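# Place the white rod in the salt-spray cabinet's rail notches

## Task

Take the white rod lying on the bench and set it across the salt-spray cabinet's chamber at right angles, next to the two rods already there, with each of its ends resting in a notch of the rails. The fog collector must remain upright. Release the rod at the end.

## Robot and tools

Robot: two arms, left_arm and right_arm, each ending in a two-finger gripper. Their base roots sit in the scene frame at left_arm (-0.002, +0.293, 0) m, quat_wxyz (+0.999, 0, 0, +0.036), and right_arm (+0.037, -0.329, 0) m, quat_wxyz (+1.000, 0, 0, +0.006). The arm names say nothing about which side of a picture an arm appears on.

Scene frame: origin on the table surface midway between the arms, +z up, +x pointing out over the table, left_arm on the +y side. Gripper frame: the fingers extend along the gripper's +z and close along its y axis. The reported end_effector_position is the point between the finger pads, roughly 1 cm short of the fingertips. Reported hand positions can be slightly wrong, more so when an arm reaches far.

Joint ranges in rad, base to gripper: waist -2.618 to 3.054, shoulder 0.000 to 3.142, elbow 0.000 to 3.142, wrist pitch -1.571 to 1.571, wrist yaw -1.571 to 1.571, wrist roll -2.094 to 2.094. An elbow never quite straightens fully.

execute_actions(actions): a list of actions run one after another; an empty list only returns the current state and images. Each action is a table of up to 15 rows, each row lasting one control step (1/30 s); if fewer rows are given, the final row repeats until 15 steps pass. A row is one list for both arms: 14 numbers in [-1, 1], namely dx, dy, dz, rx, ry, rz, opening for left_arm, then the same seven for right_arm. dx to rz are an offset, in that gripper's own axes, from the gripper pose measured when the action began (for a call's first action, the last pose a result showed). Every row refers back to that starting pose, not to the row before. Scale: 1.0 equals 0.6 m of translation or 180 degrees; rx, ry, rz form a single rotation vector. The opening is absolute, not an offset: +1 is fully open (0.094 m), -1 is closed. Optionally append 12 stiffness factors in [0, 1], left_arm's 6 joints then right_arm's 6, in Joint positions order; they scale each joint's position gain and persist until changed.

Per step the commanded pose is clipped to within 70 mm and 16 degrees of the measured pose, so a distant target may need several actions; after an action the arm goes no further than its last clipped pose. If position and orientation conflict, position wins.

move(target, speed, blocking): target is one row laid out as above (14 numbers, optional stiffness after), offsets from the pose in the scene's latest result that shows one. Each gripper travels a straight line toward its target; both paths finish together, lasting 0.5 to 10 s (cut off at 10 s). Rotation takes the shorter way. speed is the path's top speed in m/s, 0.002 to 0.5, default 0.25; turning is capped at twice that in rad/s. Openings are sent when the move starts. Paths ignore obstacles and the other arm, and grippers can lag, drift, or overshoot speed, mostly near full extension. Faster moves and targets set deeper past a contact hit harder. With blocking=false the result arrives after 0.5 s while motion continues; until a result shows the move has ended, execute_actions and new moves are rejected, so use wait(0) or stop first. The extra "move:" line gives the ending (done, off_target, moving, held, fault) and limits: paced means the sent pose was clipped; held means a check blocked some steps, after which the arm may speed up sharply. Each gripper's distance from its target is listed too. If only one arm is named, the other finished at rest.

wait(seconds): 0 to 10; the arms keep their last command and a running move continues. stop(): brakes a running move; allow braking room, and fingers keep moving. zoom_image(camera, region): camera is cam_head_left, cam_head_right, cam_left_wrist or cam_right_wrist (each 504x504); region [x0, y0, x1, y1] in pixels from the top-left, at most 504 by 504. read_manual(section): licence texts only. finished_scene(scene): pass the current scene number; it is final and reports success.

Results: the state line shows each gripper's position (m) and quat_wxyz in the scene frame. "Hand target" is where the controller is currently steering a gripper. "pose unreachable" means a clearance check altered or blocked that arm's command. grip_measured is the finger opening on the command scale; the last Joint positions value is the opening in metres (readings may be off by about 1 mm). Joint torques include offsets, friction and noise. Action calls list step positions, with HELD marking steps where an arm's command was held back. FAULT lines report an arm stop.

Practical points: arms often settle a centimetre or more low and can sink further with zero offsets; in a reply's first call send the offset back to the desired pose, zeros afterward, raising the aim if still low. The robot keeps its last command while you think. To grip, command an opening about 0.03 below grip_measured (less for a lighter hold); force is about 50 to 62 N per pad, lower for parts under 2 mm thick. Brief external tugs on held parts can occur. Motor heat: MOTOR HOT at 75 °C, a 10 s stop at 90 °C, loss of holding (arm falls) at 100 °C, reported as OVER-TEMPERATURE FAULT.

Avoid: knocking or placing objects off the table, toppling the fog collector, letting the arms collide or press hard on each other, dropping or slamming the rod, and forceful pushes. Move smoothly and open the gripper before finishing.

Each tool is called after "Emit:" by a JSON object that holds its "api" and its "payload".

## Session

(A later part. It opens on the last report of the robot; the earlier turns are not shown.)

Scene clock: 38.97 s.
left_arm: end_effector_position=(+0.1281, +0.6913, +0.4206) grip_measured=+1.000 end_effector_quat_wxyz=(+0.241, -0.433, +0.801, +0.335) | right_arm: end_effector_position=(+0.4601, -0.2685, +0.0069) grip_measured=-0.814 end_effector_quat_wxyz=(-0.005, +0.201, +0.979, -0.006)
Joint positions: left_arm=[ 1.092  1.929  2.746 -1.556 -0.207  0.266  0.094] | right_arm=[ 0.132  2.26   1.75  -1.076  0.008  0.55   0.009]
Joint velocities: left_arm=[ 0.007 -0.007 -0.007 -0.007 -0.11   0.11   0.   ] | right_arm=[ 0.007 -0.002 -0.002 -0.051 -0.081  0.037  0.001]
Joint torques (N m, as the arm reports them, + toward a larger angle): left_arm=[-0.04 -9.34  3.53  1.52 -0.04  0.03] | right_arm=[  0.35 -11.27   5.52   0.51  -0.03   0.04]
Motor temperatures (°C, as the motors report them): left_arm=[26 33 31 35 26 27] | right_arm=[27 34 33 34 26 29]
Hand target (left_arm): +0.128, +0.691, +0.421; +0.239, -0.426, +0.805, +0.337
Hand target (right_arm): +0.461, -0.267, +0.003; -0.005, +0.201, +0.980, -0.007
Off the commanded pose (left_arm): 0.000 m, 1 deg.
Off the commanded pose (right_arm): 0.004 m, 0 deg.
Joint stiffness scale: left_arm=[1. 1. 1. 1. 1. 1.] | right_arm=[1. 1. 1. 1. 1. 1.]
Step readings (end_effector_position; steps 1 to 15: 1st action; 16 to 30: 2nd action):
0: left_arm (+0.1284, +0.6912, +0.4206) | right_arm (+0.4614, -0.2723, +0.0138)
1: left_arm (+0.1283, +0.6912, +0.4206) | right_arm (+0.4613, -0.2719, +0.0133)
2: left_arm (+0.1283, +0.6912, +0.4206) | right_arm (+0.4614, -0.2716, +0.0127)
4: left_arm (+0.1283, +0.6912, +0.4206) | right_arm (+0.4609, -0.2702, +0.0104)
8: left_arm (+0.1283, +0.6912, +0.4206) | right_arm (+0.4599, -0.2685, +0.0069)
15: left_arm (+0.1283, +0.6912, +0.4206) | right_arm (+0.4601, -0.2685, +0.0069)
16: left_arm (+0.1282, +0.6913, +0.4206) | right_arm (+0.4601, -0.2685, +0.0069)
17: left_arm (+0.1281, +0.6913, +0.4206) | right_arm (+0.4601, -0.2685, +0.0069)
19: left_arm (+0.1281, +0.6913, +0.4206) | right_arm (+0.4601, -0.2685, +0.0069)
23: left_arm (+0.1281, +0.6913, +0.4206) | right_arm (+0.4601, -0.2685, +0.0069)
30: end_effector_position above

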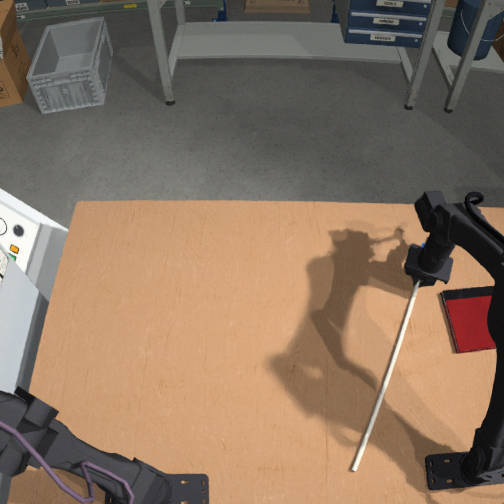

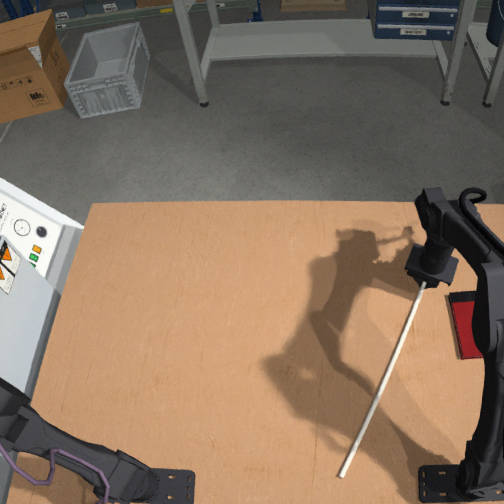

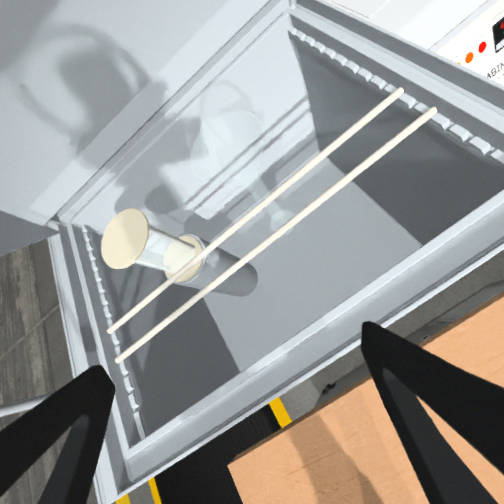

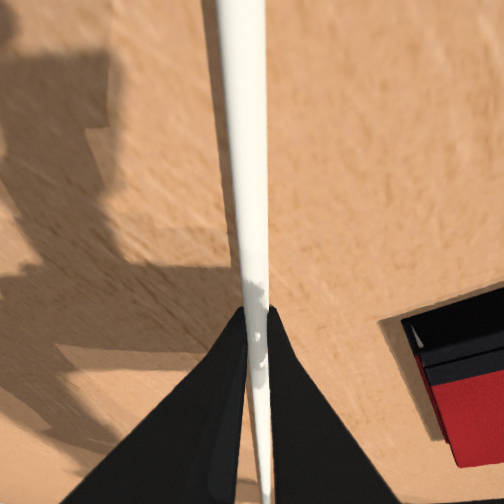

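Emit:
{"api": "move", "payload": {"target": [0.507,-0.70,-0.561,0.261,-0.106,0.625,1, 0,0.05,-0.22,-0.17,0,0,-0.9], "speed": 0.3}}

Scene clock: 44.10 s.
left_arm: end_effector_position=(+0.3088, +0.1230, +0.2908) grip_measured=+1.000 end_effector_quat_wxyz=(+0.170, +0.563, +0.794, +0.152) | right_arm: end_effector_position=(+0.4749, -0.2417, +0.1207) grip_measured=-0.814 end_effector_quat_wxyz=(+0.043, +0.199, +0.949, +0.241)
Joint positions: left_arm=[-0.734  1.716  2.049 -1.564 -0.316  0.627  0.094] | right_arm=[ 0.008  2.04   1.769 -1.09  -0.452  0.481  0.009]
Joint velocities: left_arm=[-0.032  0.002  0.002 -0.007 -0.11  -0.066  0.   ] | right_arm=[ 0.002  0.017  0.007  0.022  0.066  0.022 -0.001]
Joint torques (N m, as the arm reports them, + toward a larger angle): left_arm=[-0.72 -8.14  6.62  0.74 -0.04  0.04] | right_arm=[ -0.66 -12.2    8.03   0.54  -0.54  -0.01]
Motor temperatures (°C, as the motors report them): left_arm=[26 33 31 35 26 27] | right_arm=[27 36 33 33 26 29]
Hand target (left_arm): +0.308, +0.118, +0.295; +0.176, +0.568, +0.791, +0.147
Hand target (right_arm): +0.473, -0.241, +0.137; +0.048, +0.197, +0.946, +0.254
Off the commanded pose (left_arm): 0.018 m, 8 deg.
Off the commanded pose (right_arm): 0.018 m, 1 deg.
Joint stiffness scale: left_arm=[1. 1. 1. 1. 1. 1.] | right_arm=[1. 1. 1. 1. 1. 1.]
joint sent to its limit (left arm) — the command would take joint 4 (wrist pitch) past its lower limit, so that joint was sent only as far as its limit.
move: off_target (left_arm, right_arm)

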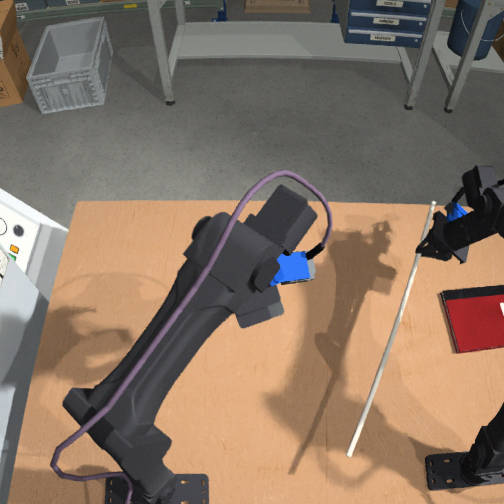

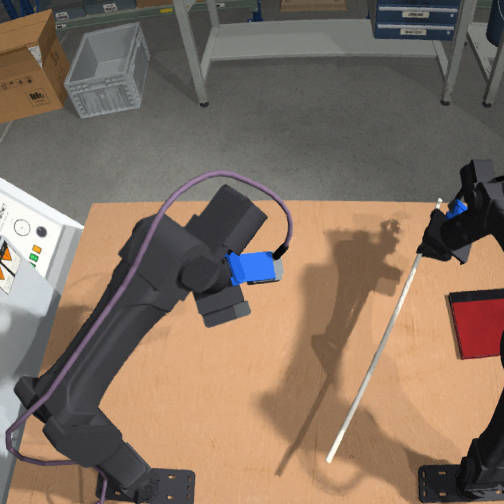

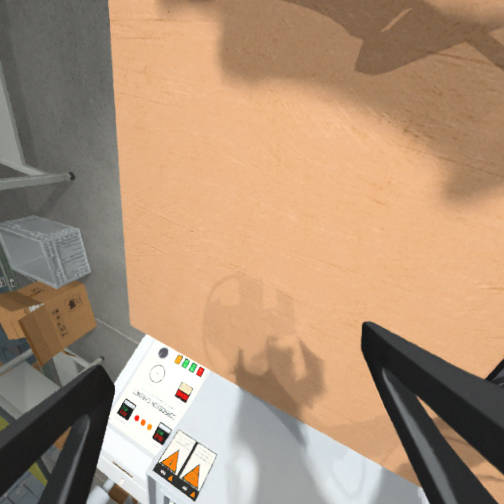

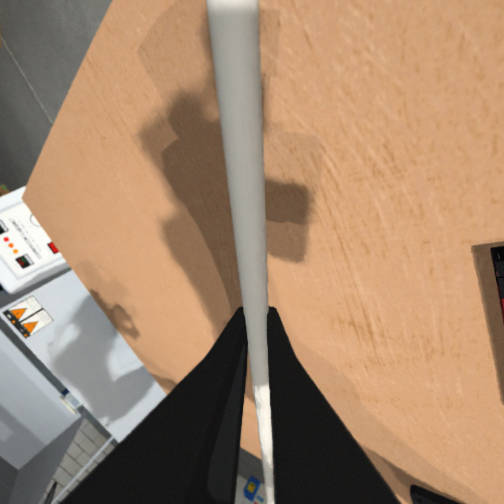

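Emit:
{"api": "move", "payload": {"target": [0,0,0,0,0,0,0.3, 0.225,0.231,0.045,-0.168,-0.185,0.185,-0.9], "speed": 0.2}}

Scene clock: 48.20 s.
left_arm: end_effector_position=(+0.3087, +0.1229, +0.2907) grip_measured=+0.301 end_effector_quat_wxyz=(+0.169, +0.564, +0.794, +0.152) | right_arm: end_effector_position=(+0.4030, -0.0677, +0.1605) grip_measured=-0.815 end_effector_quat_wxyz=(+0.290, +0.491, +0.719, +0.397)
Joint positions: left_arm=[-0.734  1.716  2.049 -1.564 -0.316  0.629  0.061] | right_arm=[0.744 1.541 0.931 0.027 0.353 1.763 0.009]
Joint velocities: left_arm=[ 0.007 -0.007 -0.007 -0.007  0.081  0.037 -0.   ] | right_arm=[-0.007  0.007  0.007  0.007  0.022 -0.081  0.001]
Joint torques (N m, as the arm reports them, + toward a larger angle): left_arm=[-0.05 -8.7   4.9   0.81 -0.15 -0.01] | right_arm=[ 0.32 -5.91  6.7   2.03  0.18  0.13]
Motor temperatures (°C, as the motors report them): left_arm=[26 34 31 35 26 27] | right_arm=[27 36 33 34 26 29]
Hand target (left_arm): +0.309, +0.123, +0.291; +0.170, +0.563, +0.794, +0.153
Hand target (right_arm): +0.406, -0.065, +0.164; +0.294, +0.495, +0.709, +0.407
Off the commanded pose (left_arm): 0.000 m, 0 deg.
Off the commanded pose (right_arm): 0.006 m, 2 deg.
Joint stiffness scale: left_arm=[1. 1. 1. 1. 1. 1.] | right_arm=[1. 1. 1. 1. 1. 1.]
move: done

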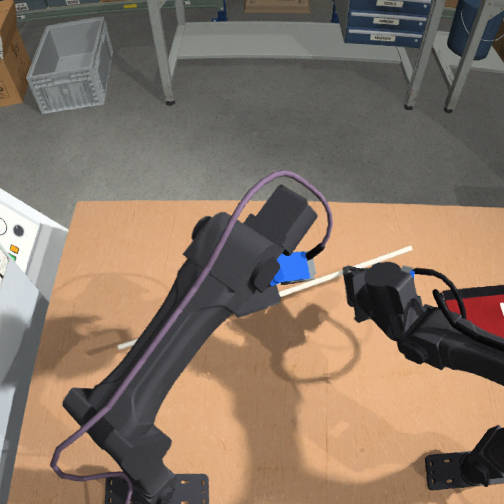

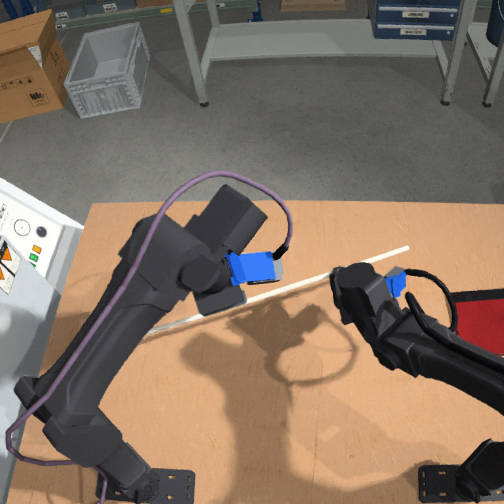

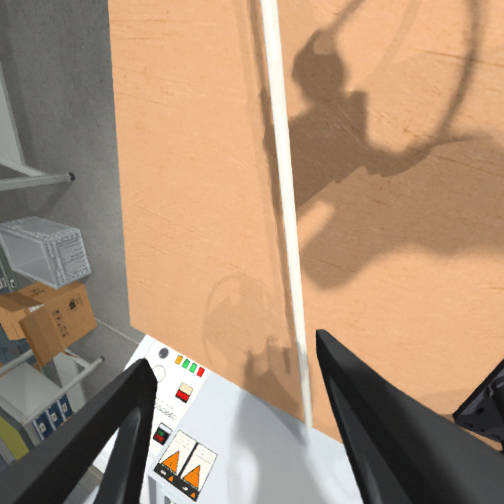

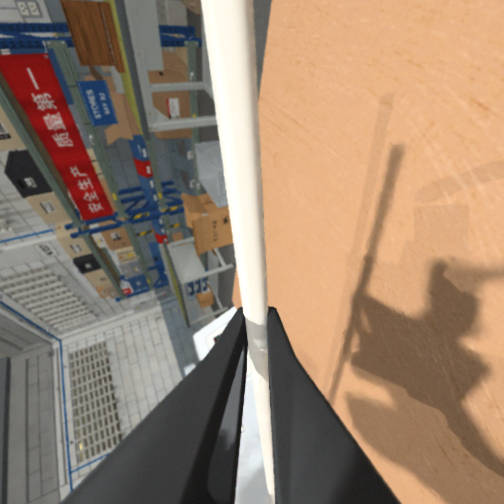

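Emit:
{"api": "move", "payload": {"target": [-0.052,-0.062,0.154,0,0.029,0,0.3, 0.003,0.006,0.003,0,0,0,-0.9], "speed": 0.12}}

Scene clock: 53.53 s.
left_arm: end_effector_position=(+0.3286, +0.0900, +0.1988) grip_measured=+0.301 end_effector_quat_wxyz=(+0.130, +0.558, +0.801, +0.172) | right_arm: end_effector_position=(+0.4032, -0.0681, +0.1607) grip_measured=-0.815 end_effector_quat_wxyz=(+0.291, +0.491, +0.719, +0.397)
Joint positions: left_arm=[-0.794  1.806  1.779 -1.312 -0.371  0.539  0.061] | right_arm=[0.744 1.541 0.931 0.027 0.355 1.763 0.009]
Joint velocities: left_arm=[-0.017 -0.002  0.007  0.007  0.037 -0.007 -0.   ] | right_arm=[-0.017  0.017  0.022 -0.007 -0.095 -0.022 -0.001]
Joint torques (N m, as the arm reports them, + toward a larger angle): left_arm=[ -0.89 -10.08   4.79   0.77  -0.3   -0.1 ] | right_arm=[ 0.12 -5.64  8.54  1.71  0.07  0.03]
Motor temperatures (°C, as the motors report them): left_arm=[26 34 31 35 26 27] | right_arm=[27 35 33 35 26 29]
Hand target (left_arm): +0.329, +0.087, +0.195; +0.132, +0.556, +0.801, +0.177
Hand target (right_arm): +0.405, -0.065, +0.163; +0.290, +0.491, +0.719, +0.397
Off the commanded pose (left_arm): 0.006 m, 1 deg.
Off the commanded pose (right_arm): 0.004 m, 0 deg.
Joint stiffness scale: left_arm=[1. 1. 1. 1. 1. 1.] | right_arm=[1. 1. 1. 1. 1. 1.]
move: done

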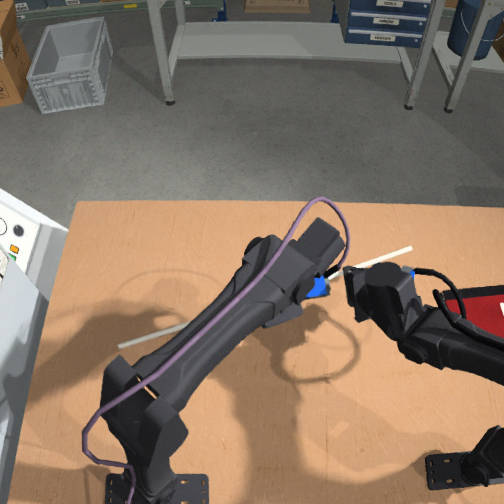

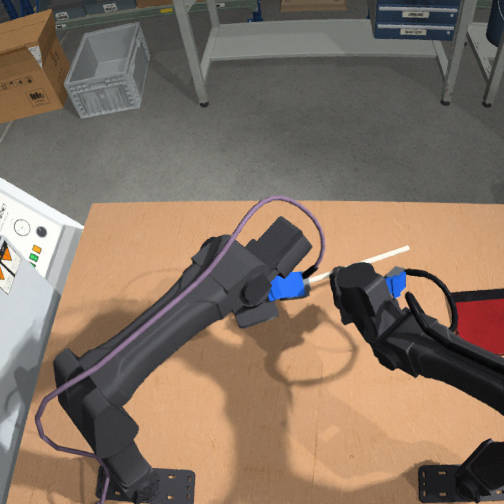

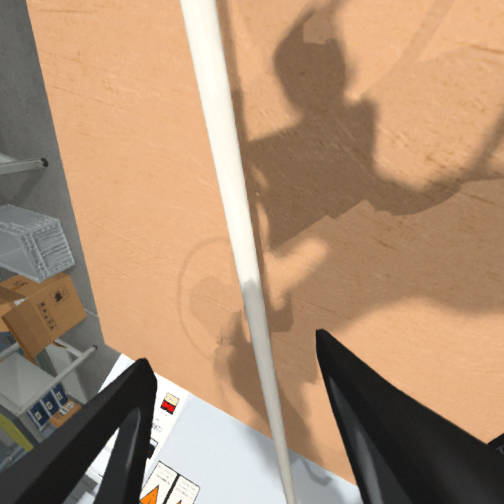

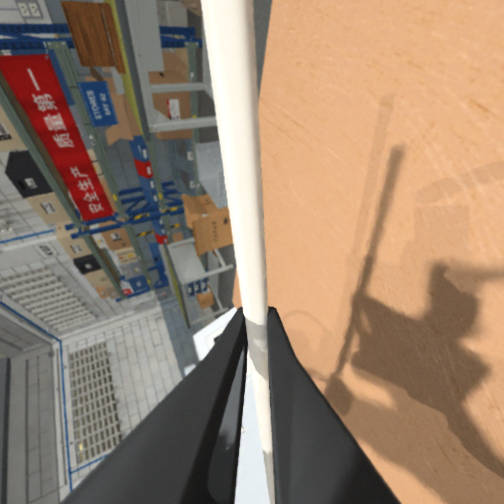

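Emit:
{"api": "move", "payload": {"target": [-0.004,-0.02,0.06,0,0,0,0.3, 0.003,0.006,0.003,0,0,0,-0.9], "speed": 0.06}}

Scene clock: 54.93 s.
left_arm: end_effector_position=(+0.3323, +0.0868, +0.1642) grip_measured=+0.301 end_effector_quat_wxyz=(+0.129, +0.560, +0.800, +0.173) | right_arm: end_effector_position=(+0.4032, -0.0681, +0.1607) grip_measured=-0.815 end_effector_quat_wxyz=(+0.291, +0.491, +0.719, +0.397)
Joint positions: left_arm=[-0.794  1.806  1.641 -1.174 -0.372  0.544  0.061] | right_arm=[0.744 1.541 0.931 0.027 0.355 1.763 0.009]
Joint velocities: left_arm=[ 0.002 -0.002  0.007 -0.022 -0.007  0.051  0.   ] | right_arm=[ 0.007 -0.027 -0.022  0.022  0.037  0.007 -0.001]
Joint torques (N m, as the arm reports them, + toward a larger angle): left_arm=[  0.6  -10.94   4.74   0.75  -0.16   0.04] | right_arm=[ 0.09 -5.66  8.52  1.69  0.09  0.03]
Motor temperatures (°C, as the motors report them): left_arm=[26 34 31 34 26 27] | right_arm=[27 35 33 35 26 29]
Hand target (left_arm): +0.334, +0.089, +0.161; +0.130, +0.558, +0.801, +0.172
Hand target (right_arm): +0.406, -0.065, +0.163; +0.291, +0.491, +0.719, +0.397
Off the commanded pose (left_arm): 0.004 m, 0 deg.
Off the commanded pose (right_arm): 0.004 m, 0 deg.
Joint stiffness scale: left_arm=[1. 1. 1. 1. 1. 1.] | right_arm=[1. 1. 1. 1. 1. 1.]
move: done

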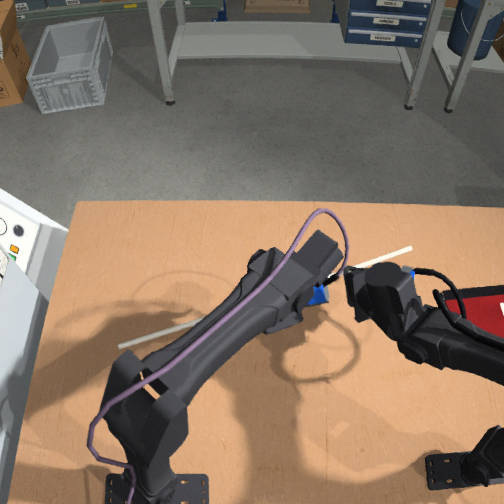

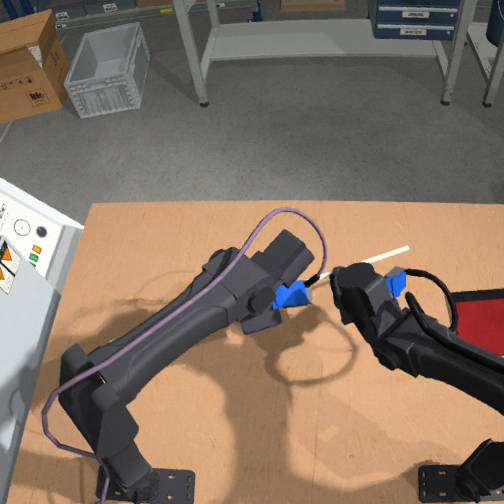

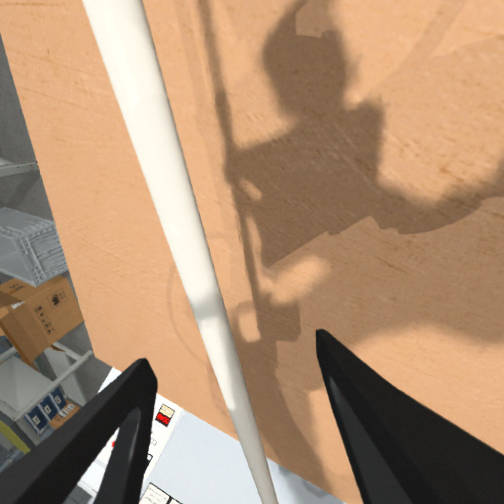

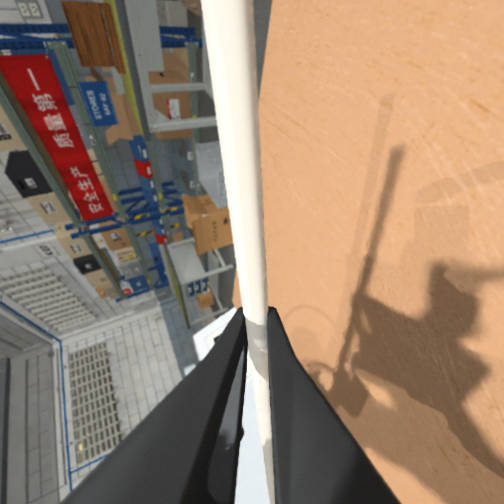

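Emit:
{"api": "move", "payload": {"target": [0.003,0.006,0.023,0,0,0,-0.4, 0.003,0.006,0.003,0,0,0,-0.9], "speed": 0.04}}

Scene clock: 56.00 s.
left_arm: end_effector_position=(+0.3382, +0.0896, +0.1599) grip_measured=-0.399 end_effector_quat_wxyz=(+0.133, +0.561, +0.798, +0.175) | right_arm: end_effector_position=(+0.4032, -0.0681, +0.1607) grip_measured=-0.815 end_effector_quat_wxyz=(+0.291, +0.491, +0.719, +0.397)
Joint positions: left_arm=[-0.779  1.806  1.62  -1.139 -0.372  0.566  0.028] | right_arm=[0.744 1.541 0.931 0.027 0.355 1.762 0.009]
Joint velocities: left_arm=[-0.002  0.002 -0.007  0.051  0.051 -0.037  0.   ] | right_arm=[-0.012 -0.002 -0.022  0.081  0.051 -0.007 -0.001]
Joint torques (N m, as the arm reports them, + toward a larger angle): left_arm=[  0.72 -10.15   4.69   0.79  -0.12   0.04] | right_arm=[ 0.09 -5.64  8.51  1.7   0.09  0.02]
Motor temperatures (°C, as the motors report them): left_arm=[26 34 31 34 26 27] | right_arm=[27 35 33 36 26 29]
Hand target (left_arm): +0.340, +0.092, +0.153; +0.129, +0.560, +0.800, +0.173
Hand target (right_arm): +0.406, -0.065, +0.163; +0.291, +0.491, +0.719, +0.397
Off the commanded pose (left_arm): 0.007 m, 1 deg.
Off the commanded pose (right_arm): 0.004 m, 0 deg.
Joint stiffness scale: left_arm=[1. 1. 1. 1. 1. 1.] | right_arm=[1. 1. 1. 1. 1. 1.]
move: done

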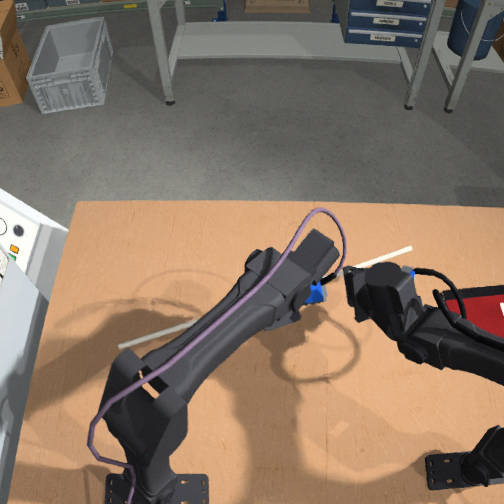

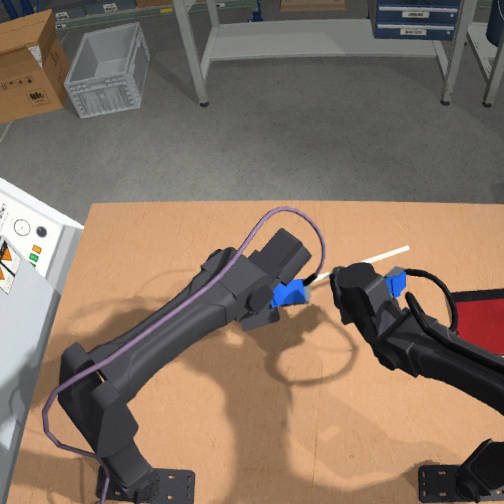

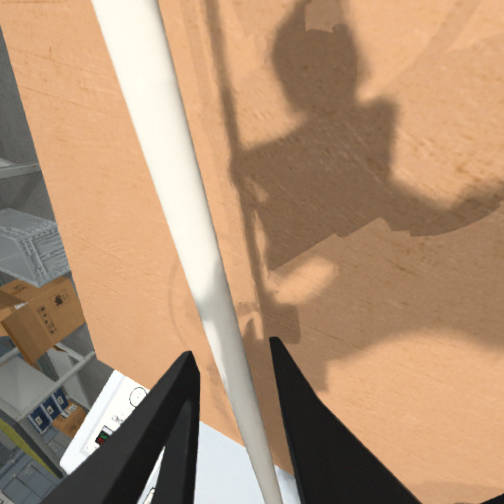

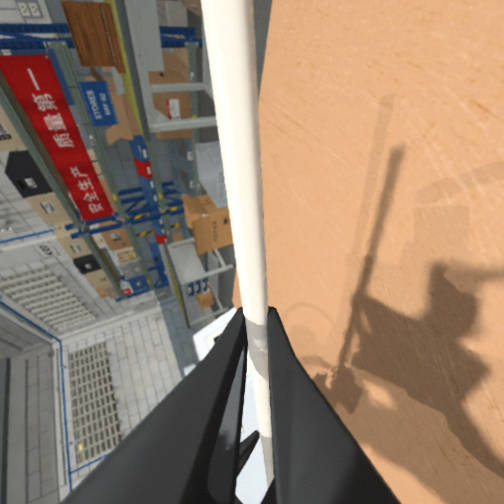

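Emit:
{"api": "execute_actions", "payload": {"actions": [[[0,-0.006,0.018,0,0,0,-0.5, 0.003,0.006,0.003,0,0,0,-0.9]],[[0,0,0.006,0,0,0,-0.6, 0.003,0.006,0.003,0,0,0,-0.9],[0,0,0.006,0,0,0,-0.65, 0.003,0.006,0.003,0,0,0,-0.9],[0,0,0.006,0,0,0,-0.7, 0.003,0.006,0.003,0,0,0,-0.9],[0,0,0.006,0,0,0,-0.73, 0.003,0.006,0.003,0,0,0,-0.9],[0,0,0.006,0,0,0,-0.76, 0.003,0.006,0.003,0,0,0,-0.9],[0,0,0.006,0,0,0,-0.78, 0.003,0.006,0.003,0,0,0,-0.9],[0,0,0.006,0,0,0,-0.8, 0.003,0.006,0.003,0,0,0,-0.88],[0,0,0.006,0,0,0,-0.82, 0.003,0.006,0.003,0,0,0,-0.86],[0,0,0.006,0,0,0,-0.84, 0.003,0.006,0.003,0,0,0,-0.85],[0,0,0.006,0,0,0,-0.86, 0.003,0.006,0.003,0,0,0,-0.84],[0,0,0.006,0,0,0,-0.88, 0.003,0.006,0.003,0,0,0,-0.84],[0,0,0.006,0,0,0,-0.9, 0.003,0.006,0.003,0,0,0,-0.84]]]}}

Scene clock: 57.67 s.
left_arm: end_effector_position=(+0.3390, +0.0890, +0.1528) grip_measured=-0.815 end_effector_quat_wxyz=(+0.135, +0.561, +0.798, +0.175) | right_arm: end_effector_position=(+0.4029, -0.0684, +0.1600) grip_measured=-0.815 end_effector_quat_wxyz=(+0.291, +0.491, +0.720, +0.395)
Joint positions: left_arm=[-0.779  1.806  1.591 -1.107 -0.372  0.568  0.009] | right_arm=[0.744 1.541 0.931 0.024 0.355 1.761 0.009]
Joint velocities: left_arm=[ 0.002  0.002 -0.002 -0.051 -0.066 -0.007  0.   ] | right_arm=[-0.007 -0.007 -0.012 -0.007 -0.022 -0.022  0.   ]
Joint torques (N m, as the arm reports them, + toward a larger angle): left_arm=[  0.28 -10.57   5.08   0.77  -0.16   0.03] | right_arm=[ 0.15 -5.6   8.5   1.72  0.09  0.03]
Motor temperatures (°C, as the motors report them): left_arm=[26 35 31 34 26 27] | right_arm=[27 35 34 36 26 29]
Hand target (left_arm): +0.340, +0.090, +0.149; +0.134, +0.561, +0.798, +0.175
Hand target (right_arm): +0.406, -0.065, +0.163; +0.291, +0.491, +0.719, +0.397
Off the commanded pose (left_arm): 0.004 m, 0 deg.
Off the commanded pose (right_arm): 0.005 m, 0 deg.
Joint stiffness scale: left_arm=[1. 1. 1. 1. 1. 1.] | right_arm=[1. 1. 1. 1. 1. 1.]
Step readings (end_effector_position; steps 1 to 15: 1st action; 16 to 30: 2nd action):
0: left_arm (+0.3387, +0.0892, +0.1600) | right_arm (+0.4032, -0.0681, +0.1607)
1: left_arm (+0.3389, +0.0890, +0.1590) | right_arm (+0.4032, -0.0681, +0.1607)
2: left_arm (+0.3391, +0.0888, +0.1578) | right_arm (+0.4032, -0.0681, +0.1607)
4: left_arm (+0.3382, +0.0895, +0.1543) | right_arm (+0.4032, -0.0681, +0.1607)
8: left_arm (+0.3375, +0.0901, +0.1523) | right_arm (+0.4032, -0.0681, +0.1607)
15: left_arm (+0.3386, +0.0892, +0.1526) | right_arm (+0.4032, -0.0681, +0.1607)
16: left_arm (+0.3387, +0.0892, +0.1526) | right_arm (+0.4032, -0.0681, +0.1607)
17: left_arm (+0.3387, +0.0892, +0.1526) | right_arm (+0.4032, -0.0681, +0.1607)
19: left_arm (+0.3387, +0.0892, +0.1527) | right_arm (+0.4032, -0.0681, +0.1606)
23: left_arm (+0.3390, +0.0890, +0.1528) | right_arm (+0.4029, -0.0684, +0.1600)
30: end_effector_position above

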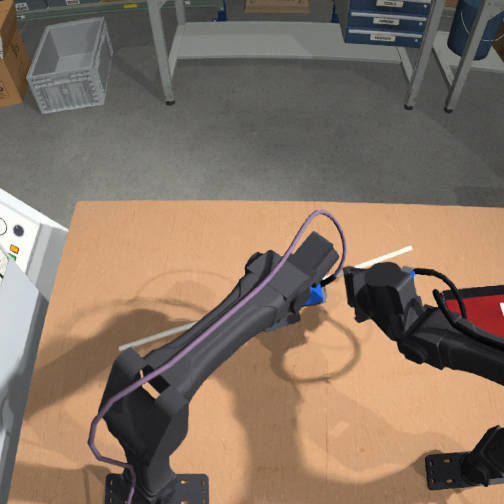

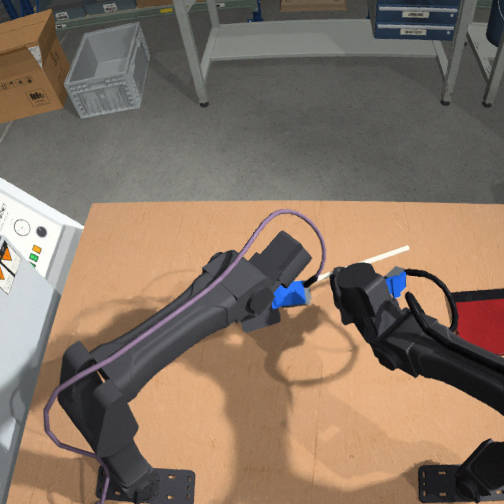

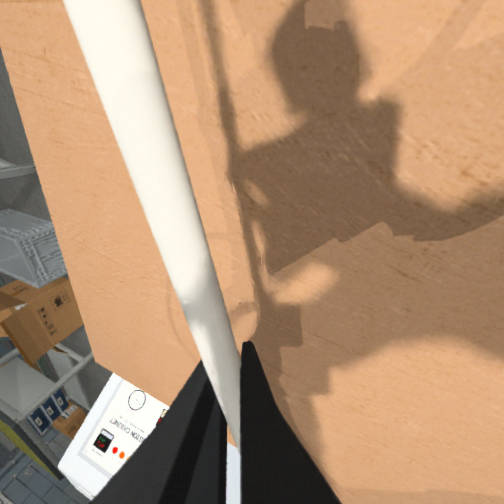

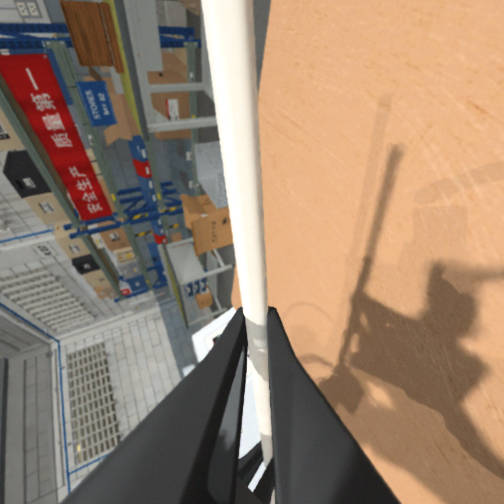

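Emit:
{"api": "execute_actions", "payload": {"actions": [[[0,0,0.003,0,0,0,-0.9, 0,0,0,0,0,0,-0.3]]]}}

Emit:
{"api": "move", "payload": {"target": [0,0,0,0,0,0,-0.9, 0,0,-0.15,0,0,0,-0.3], "speed": 0.12}}

Scene clock: 58.47 s.
left_arm: end_effector_position=(+0.3389, +0.0889, +0.1527) grip_measured=-0.815 end_effector_quat_wxyz=(+0.134, +0.562, +0.797, +0.175) | right_arm: end_effector_position=(+0.4029, -0.0684, +0.1600) grip_measured=-0.303 end_effector_quat_wxyz=(+0.291, +0.491, +0.720, +0.395)
Joint positions: left_arm=[-0.779  1.806  1.591 -1.107 -0.372  0.569  0.009] | right_arm=[0.744 1.541 0.931 0.024 0.355 1.761 0.033]
Joint velocities: left_arm=[-0.012  0.002 -0.022 -0.022 -0.022 -0.022  0.   ] | right_arm=[ 0.022 -0.017 -0.002 -0.051  0.007 -0.007  0.001]
Joint torques (N m, as the arm reports them, + toward a larger angle): left_arm=[  0.13 -10.72   5.39   0.72  -0.18   0.02] | right_arm=[-0.02 -6.46  6.85  1.77  0.07  0.01]
Motor temperatures (°C, as the motors report them): left_arm=[26 35 31 34 26 27] | right_arm=[27 35 34 36 26 29]
Hand target (left_arm): +0.340, +0.089, +0.151; +0.135, +0.561, +0.798, +0.175
Hand target (right_arm): +0.403, -0.068, +0.160; +0.291, +0.491, +0.720, +0.395
Off the commanded pose (left_arm): 0.002 m, 0 deg.
Off the commanded pose (right_arm): 0.000 m, 0 deg.
Joint stiffness scale: left_arm=[1. 1. 1. 1. 1. 1.] | right_arm=[1. 1. 1. 1. 1. 1.]
Step readings (end_effector_position):
0: left_arm (+0.3390, +0.0890, +0.1528) | right_arm (+0.4029, -0.0684, +0.1600)
1: left_arm (+0.3390, +0.0890, +0.1528) | right_arm (+0.4029, -0.0684, +0.1600)
2: left_arm (+0.3389, +0.0889, +0.1527) | right_arm (+0.4029, -0.0684, +0.1600)
4: left_arm (+0.3389, +0.0889, +0.1527) | right_arm (+0.4029, -0.0684, +0.1600)
8: left_arm (+0.3389, +0.0889, +0.1527) | right_arm (+0.4029, -0.0684, +0.1600)
15: end_effector_position above

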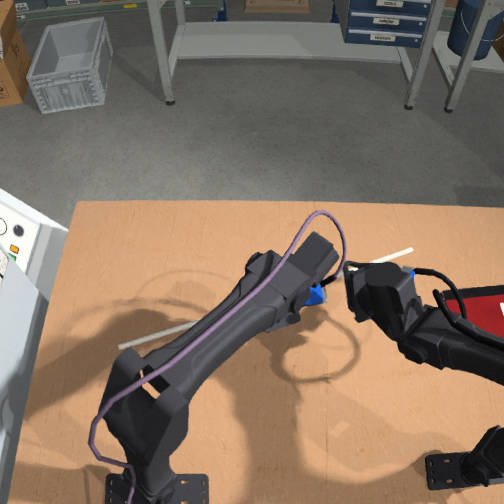

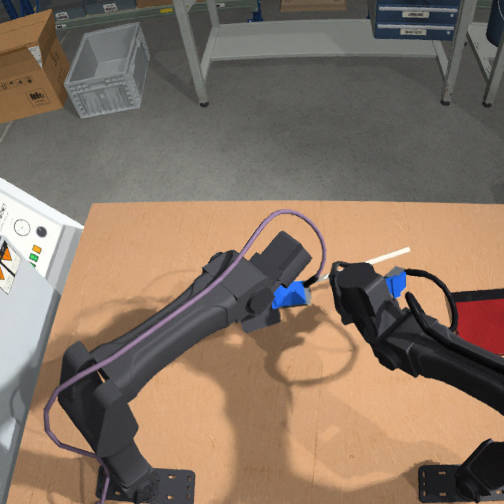

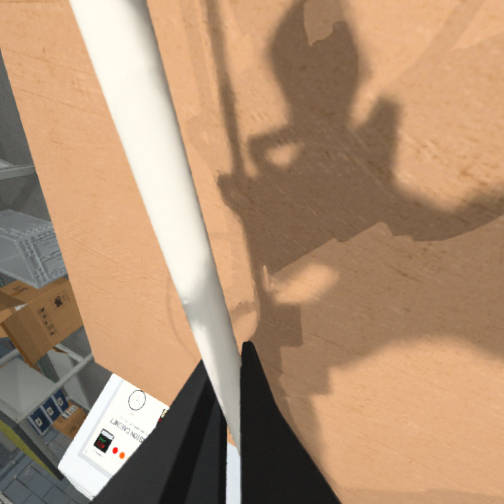

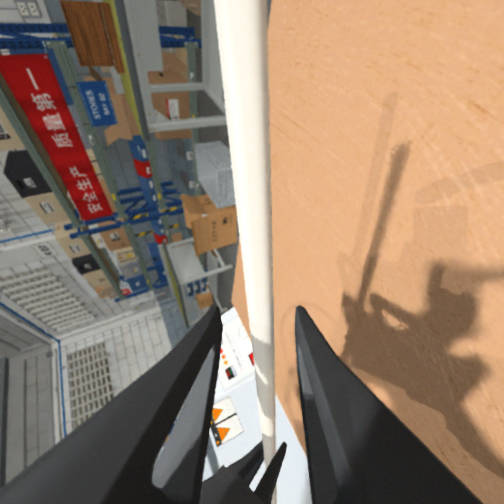

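Scene clock: 59.80 s.
left_arm: end_effector_position=(+0.3389, +0.0889, +0.1527) grip_measured=-0.815 end_effector_quat_wxyz=(+0.134, +0.562, +0.797, +0.175) | right_arm: end_effector_position=(+0.3357, -0.0890, +0.2106) grip_measured=-0.303 end_effector_quat_wxyz=(+0.289, +0.489, +0.714, +0.408)
Joint positions: left_arm=[-0.779  1.806  1.591 -1.107 -0.372  0.569  0.009] | right_arm=[ 0.866  1.234  0.878 -0.231  0.449  1.836  0.033]
Joint velocities: left_arm=[-0.007  0.002  0.002 -0.051  0.007 -0.051 -0.001] | right_arm=[-0.002 -0.002  0.012 -0.095 -0.007  0.022  0.   ]
Joint torques (N m, as the arm reports them, + toward a larger angle): left_arm=[ -0.05 -10.84   5.72   0.65  -0.17   0.  ] | right_arm=[ 0.68 -5.    6.45  1.47  0.28  0.01]
Motor temperatures (°C, as the motors report them): left_arm=[26 35 31 34 26 27] | right_arm=[27 35 34 36 26 29]
Hand target (left_arm): +0.339, +0.089, +0.153; +0.134, +0.562, +0.797, +0.175
Hand target (right_arm): +0.331, -0.095, +0.206; +0.293, +0.490, +0.720, +0.395
Off the commanded pose (left_arm): 0.000 m, 0 deg.
Off the commanded pose (right_arm): 0.008 m, 2 deg.
Joint stiffness scale: left_arm=[1. 1. 1. 1. 1. 1.] | right_arm=[1. 1. 1. 1. 1. 1.]
move: done

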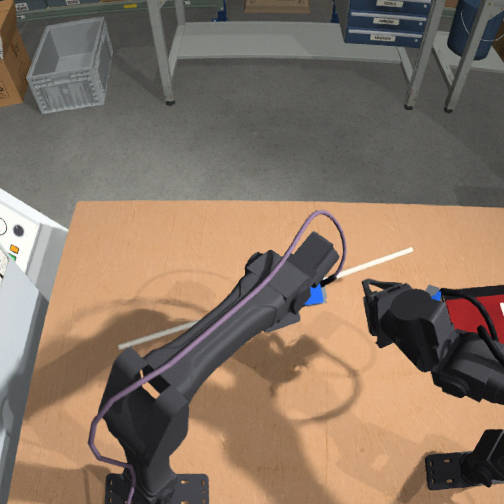

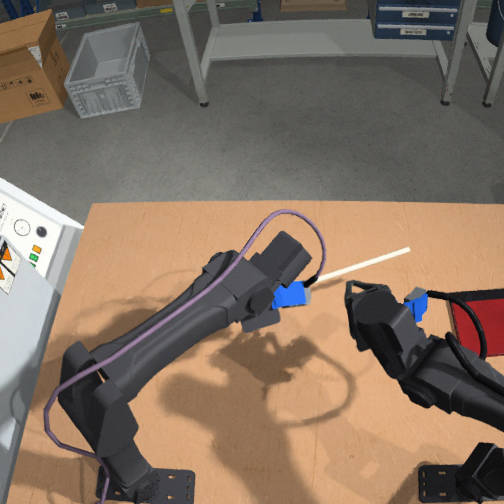

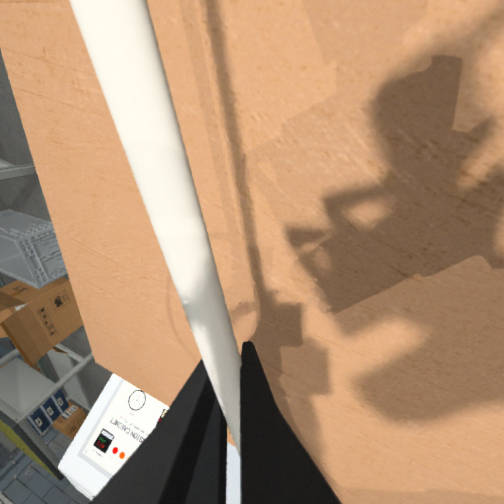

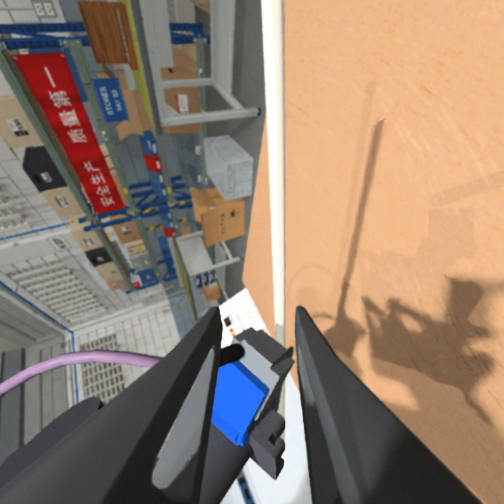

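Emit:
{"api": "move", "payload": {"target": [0.457,0.269,-0.222,-0.083,0,0,-0.9, 0.136,0.181,-0.322,-0.21,0.093,-0.26,1], "speed": 0.2}}

Scene clock: 64.23 s.
left_arm: end_effector_position=(+0.3229, +0.3759, +0.3292) grip_measured=-0.815 end_effector_quat_wxyz=(+0.202, +0.541, +0.767, +0.278) | right_arm: end_effector_position=(+0.2043, -0.0473, +0.3864) grip_measured=+1.000 end_effector_quat_wxyz=(+0.460, -0.002, +0.722, +0.517)
Joint positions: left_arm=[ 0.131  1.369  1.727 -1.23  -0.081  1.462  0.009] | right_arm=[ 1.233  0.855  0.934 -0.124  0.398  0.858  0.094]
Joint velocities: left_arm=[-0.007 -0.012 -0.002 -0.051 -0.051 -0.037  0.   ] | right_arm=[ 0.007 -0.017  0.002 -0.007  0.051  0.007  0.   ]
Joint torques (N m, as the arm reports them, + toward a larger angle): left_arm=[ 0.77 -4.6   7.21  1.27  0.15  0.  ] | right_arm=[ 0.58 -1.86  8.46  1.81 -0.12 -0.07]
Motor temperatures (°C, as the motors report them): left_arm=[26 35 32 34 26 27] | right_arm=[27 34 34 36 26 29]
Hand target (left_arm): +0.324, +0.376, +0.336; +0.210, +0.539, +0.766, +0.279
Hand target (right_arm): +0.199, -0.052, +0.399; +0.462, -0.007, +0.712, +0.528
Off the commanded pose (left_arm): 0.012 m, 1 deg.
Off the commanded pose (right_arm): 0.015 m, 2 deg.
Joint stiffness scale: left_arm=[1. 1. 1. 1. 1. 1.] | right_arm=[1. 1. 1. 1. 1. 1.]
move: off_target (left_arm, right_arm)

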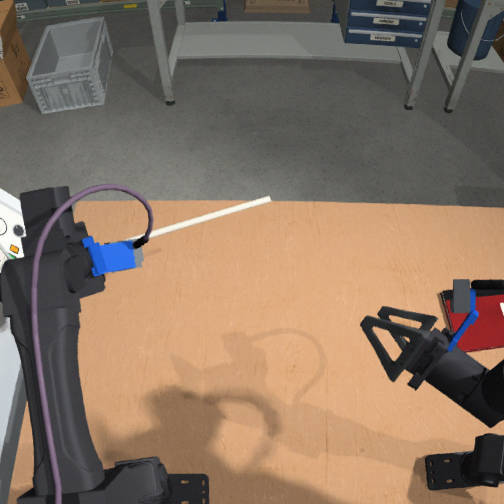

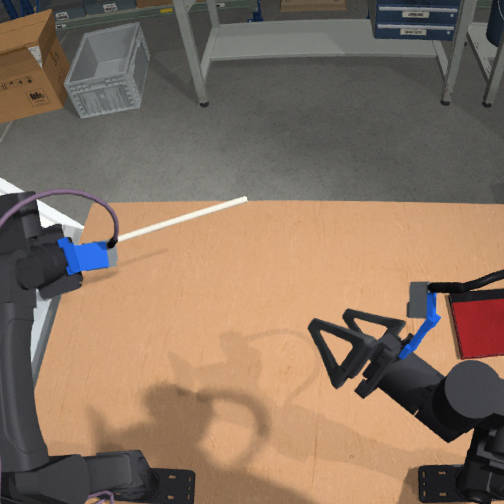

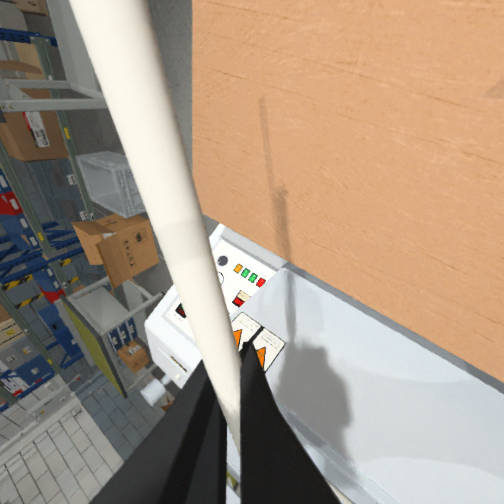

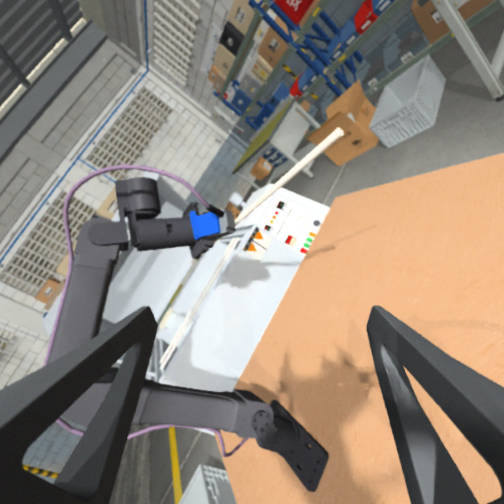

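Emit:
{"api": "move", "payload": {"target": [0.610,-0.128,-0.097,-0.004,0.253,-0.299,-0.9, 0.05,0.416,0.082,-0.222,0.085,-0.261,1], "speed": 0.2}}

Scene clock: 68.87 s.
left_arm: end_effector_position=(+0.1101, +0.6784, +0.3109) grip_measured=-0.815 end_effector_quat_wxyz=(+0.004, +0.011, +0.945, +0.328) | right_arm: end_effector_position=(+0.1019, +0.1163, +0.5548) grip_measured=+1.000 end_effector_quat_wxyz=(+0.509, -0.491, +0.498, +0.501)
Joint positions: left_arm=[ 1.115  1.628  1.907 -1.213 -0.219  1.285  0.009] | right_arm=[ 1.328  1.553  2.037 -0.463 -0.215  0.003  0.094]
Joint velocities: left_arm=[ 0.002  0.002 -0.007  0.081  0.051  0.037 -0.   ] | right_arm=[ 0.002  0.007 -0.017 -0.051  0.051 -0.022  0.   ]
Joint torques (N m, as the arm reports them, + toward a larger angle): left_arm=[ 0.57 -7.78  7.48  1.32 -0.16 -0.1 ] | right_arm=[ 0.65 -4.54  7.37  1.68 -0.12 -0.04]
Motor temperatures (°C, as the motors report them): left_arm=[26 35 32 35 26 27] | right_arm=[27 33 34 37 26 29]
Hand target (left_arm): +0.107, +0.683, +0.320; +0.006, -0.002, +0.940, +0.342
Hand target (right_arm): +0.098, +0.118, +0.551; +0.501, -0.501, +0.499, +0.499
Off the commanded pose (left_arm): 0.015 m, 2 deg.
Off the commanded pose (right_arm): 0.006 m, 2 deg.
Joint stiffness scale: left_arm=[1. 1. 1. 1. 1. 1.] | right_arm=[1. 1. 1. 1. 1. 1.]
move: off_target (left_arm)

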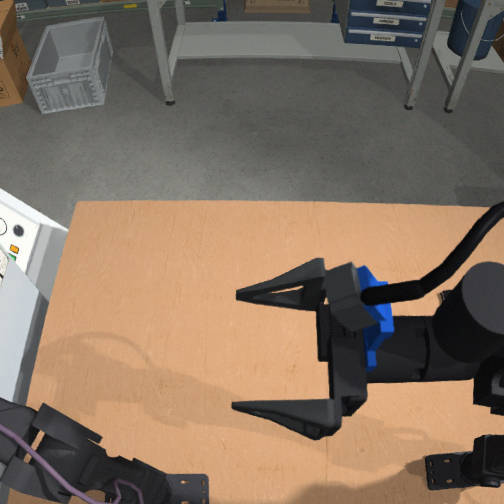

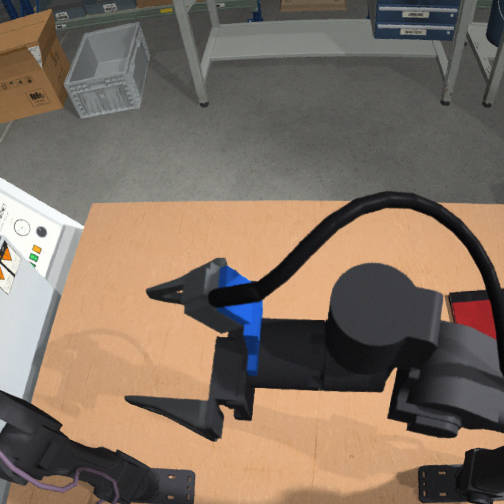

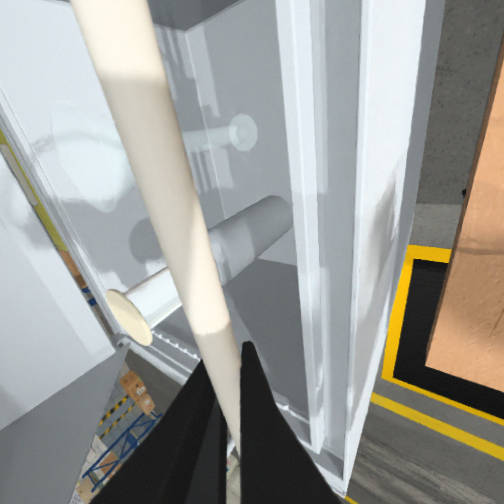

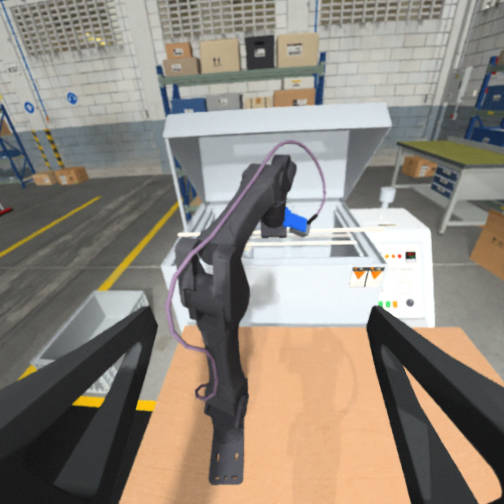

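Emit:
{"api": "zoom_image", "payload": {"camera": "cam_right_wrist", "region": [150, 190, 420, 290]}}

Region (150, 190, 420, 290) of cam_right_wrist's 504x504 image, scaled by 1.867, with more detail than that image has; it fills the top 187 rows of this view, and the rest is white.

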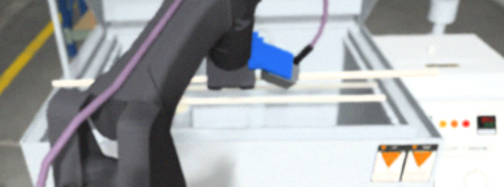

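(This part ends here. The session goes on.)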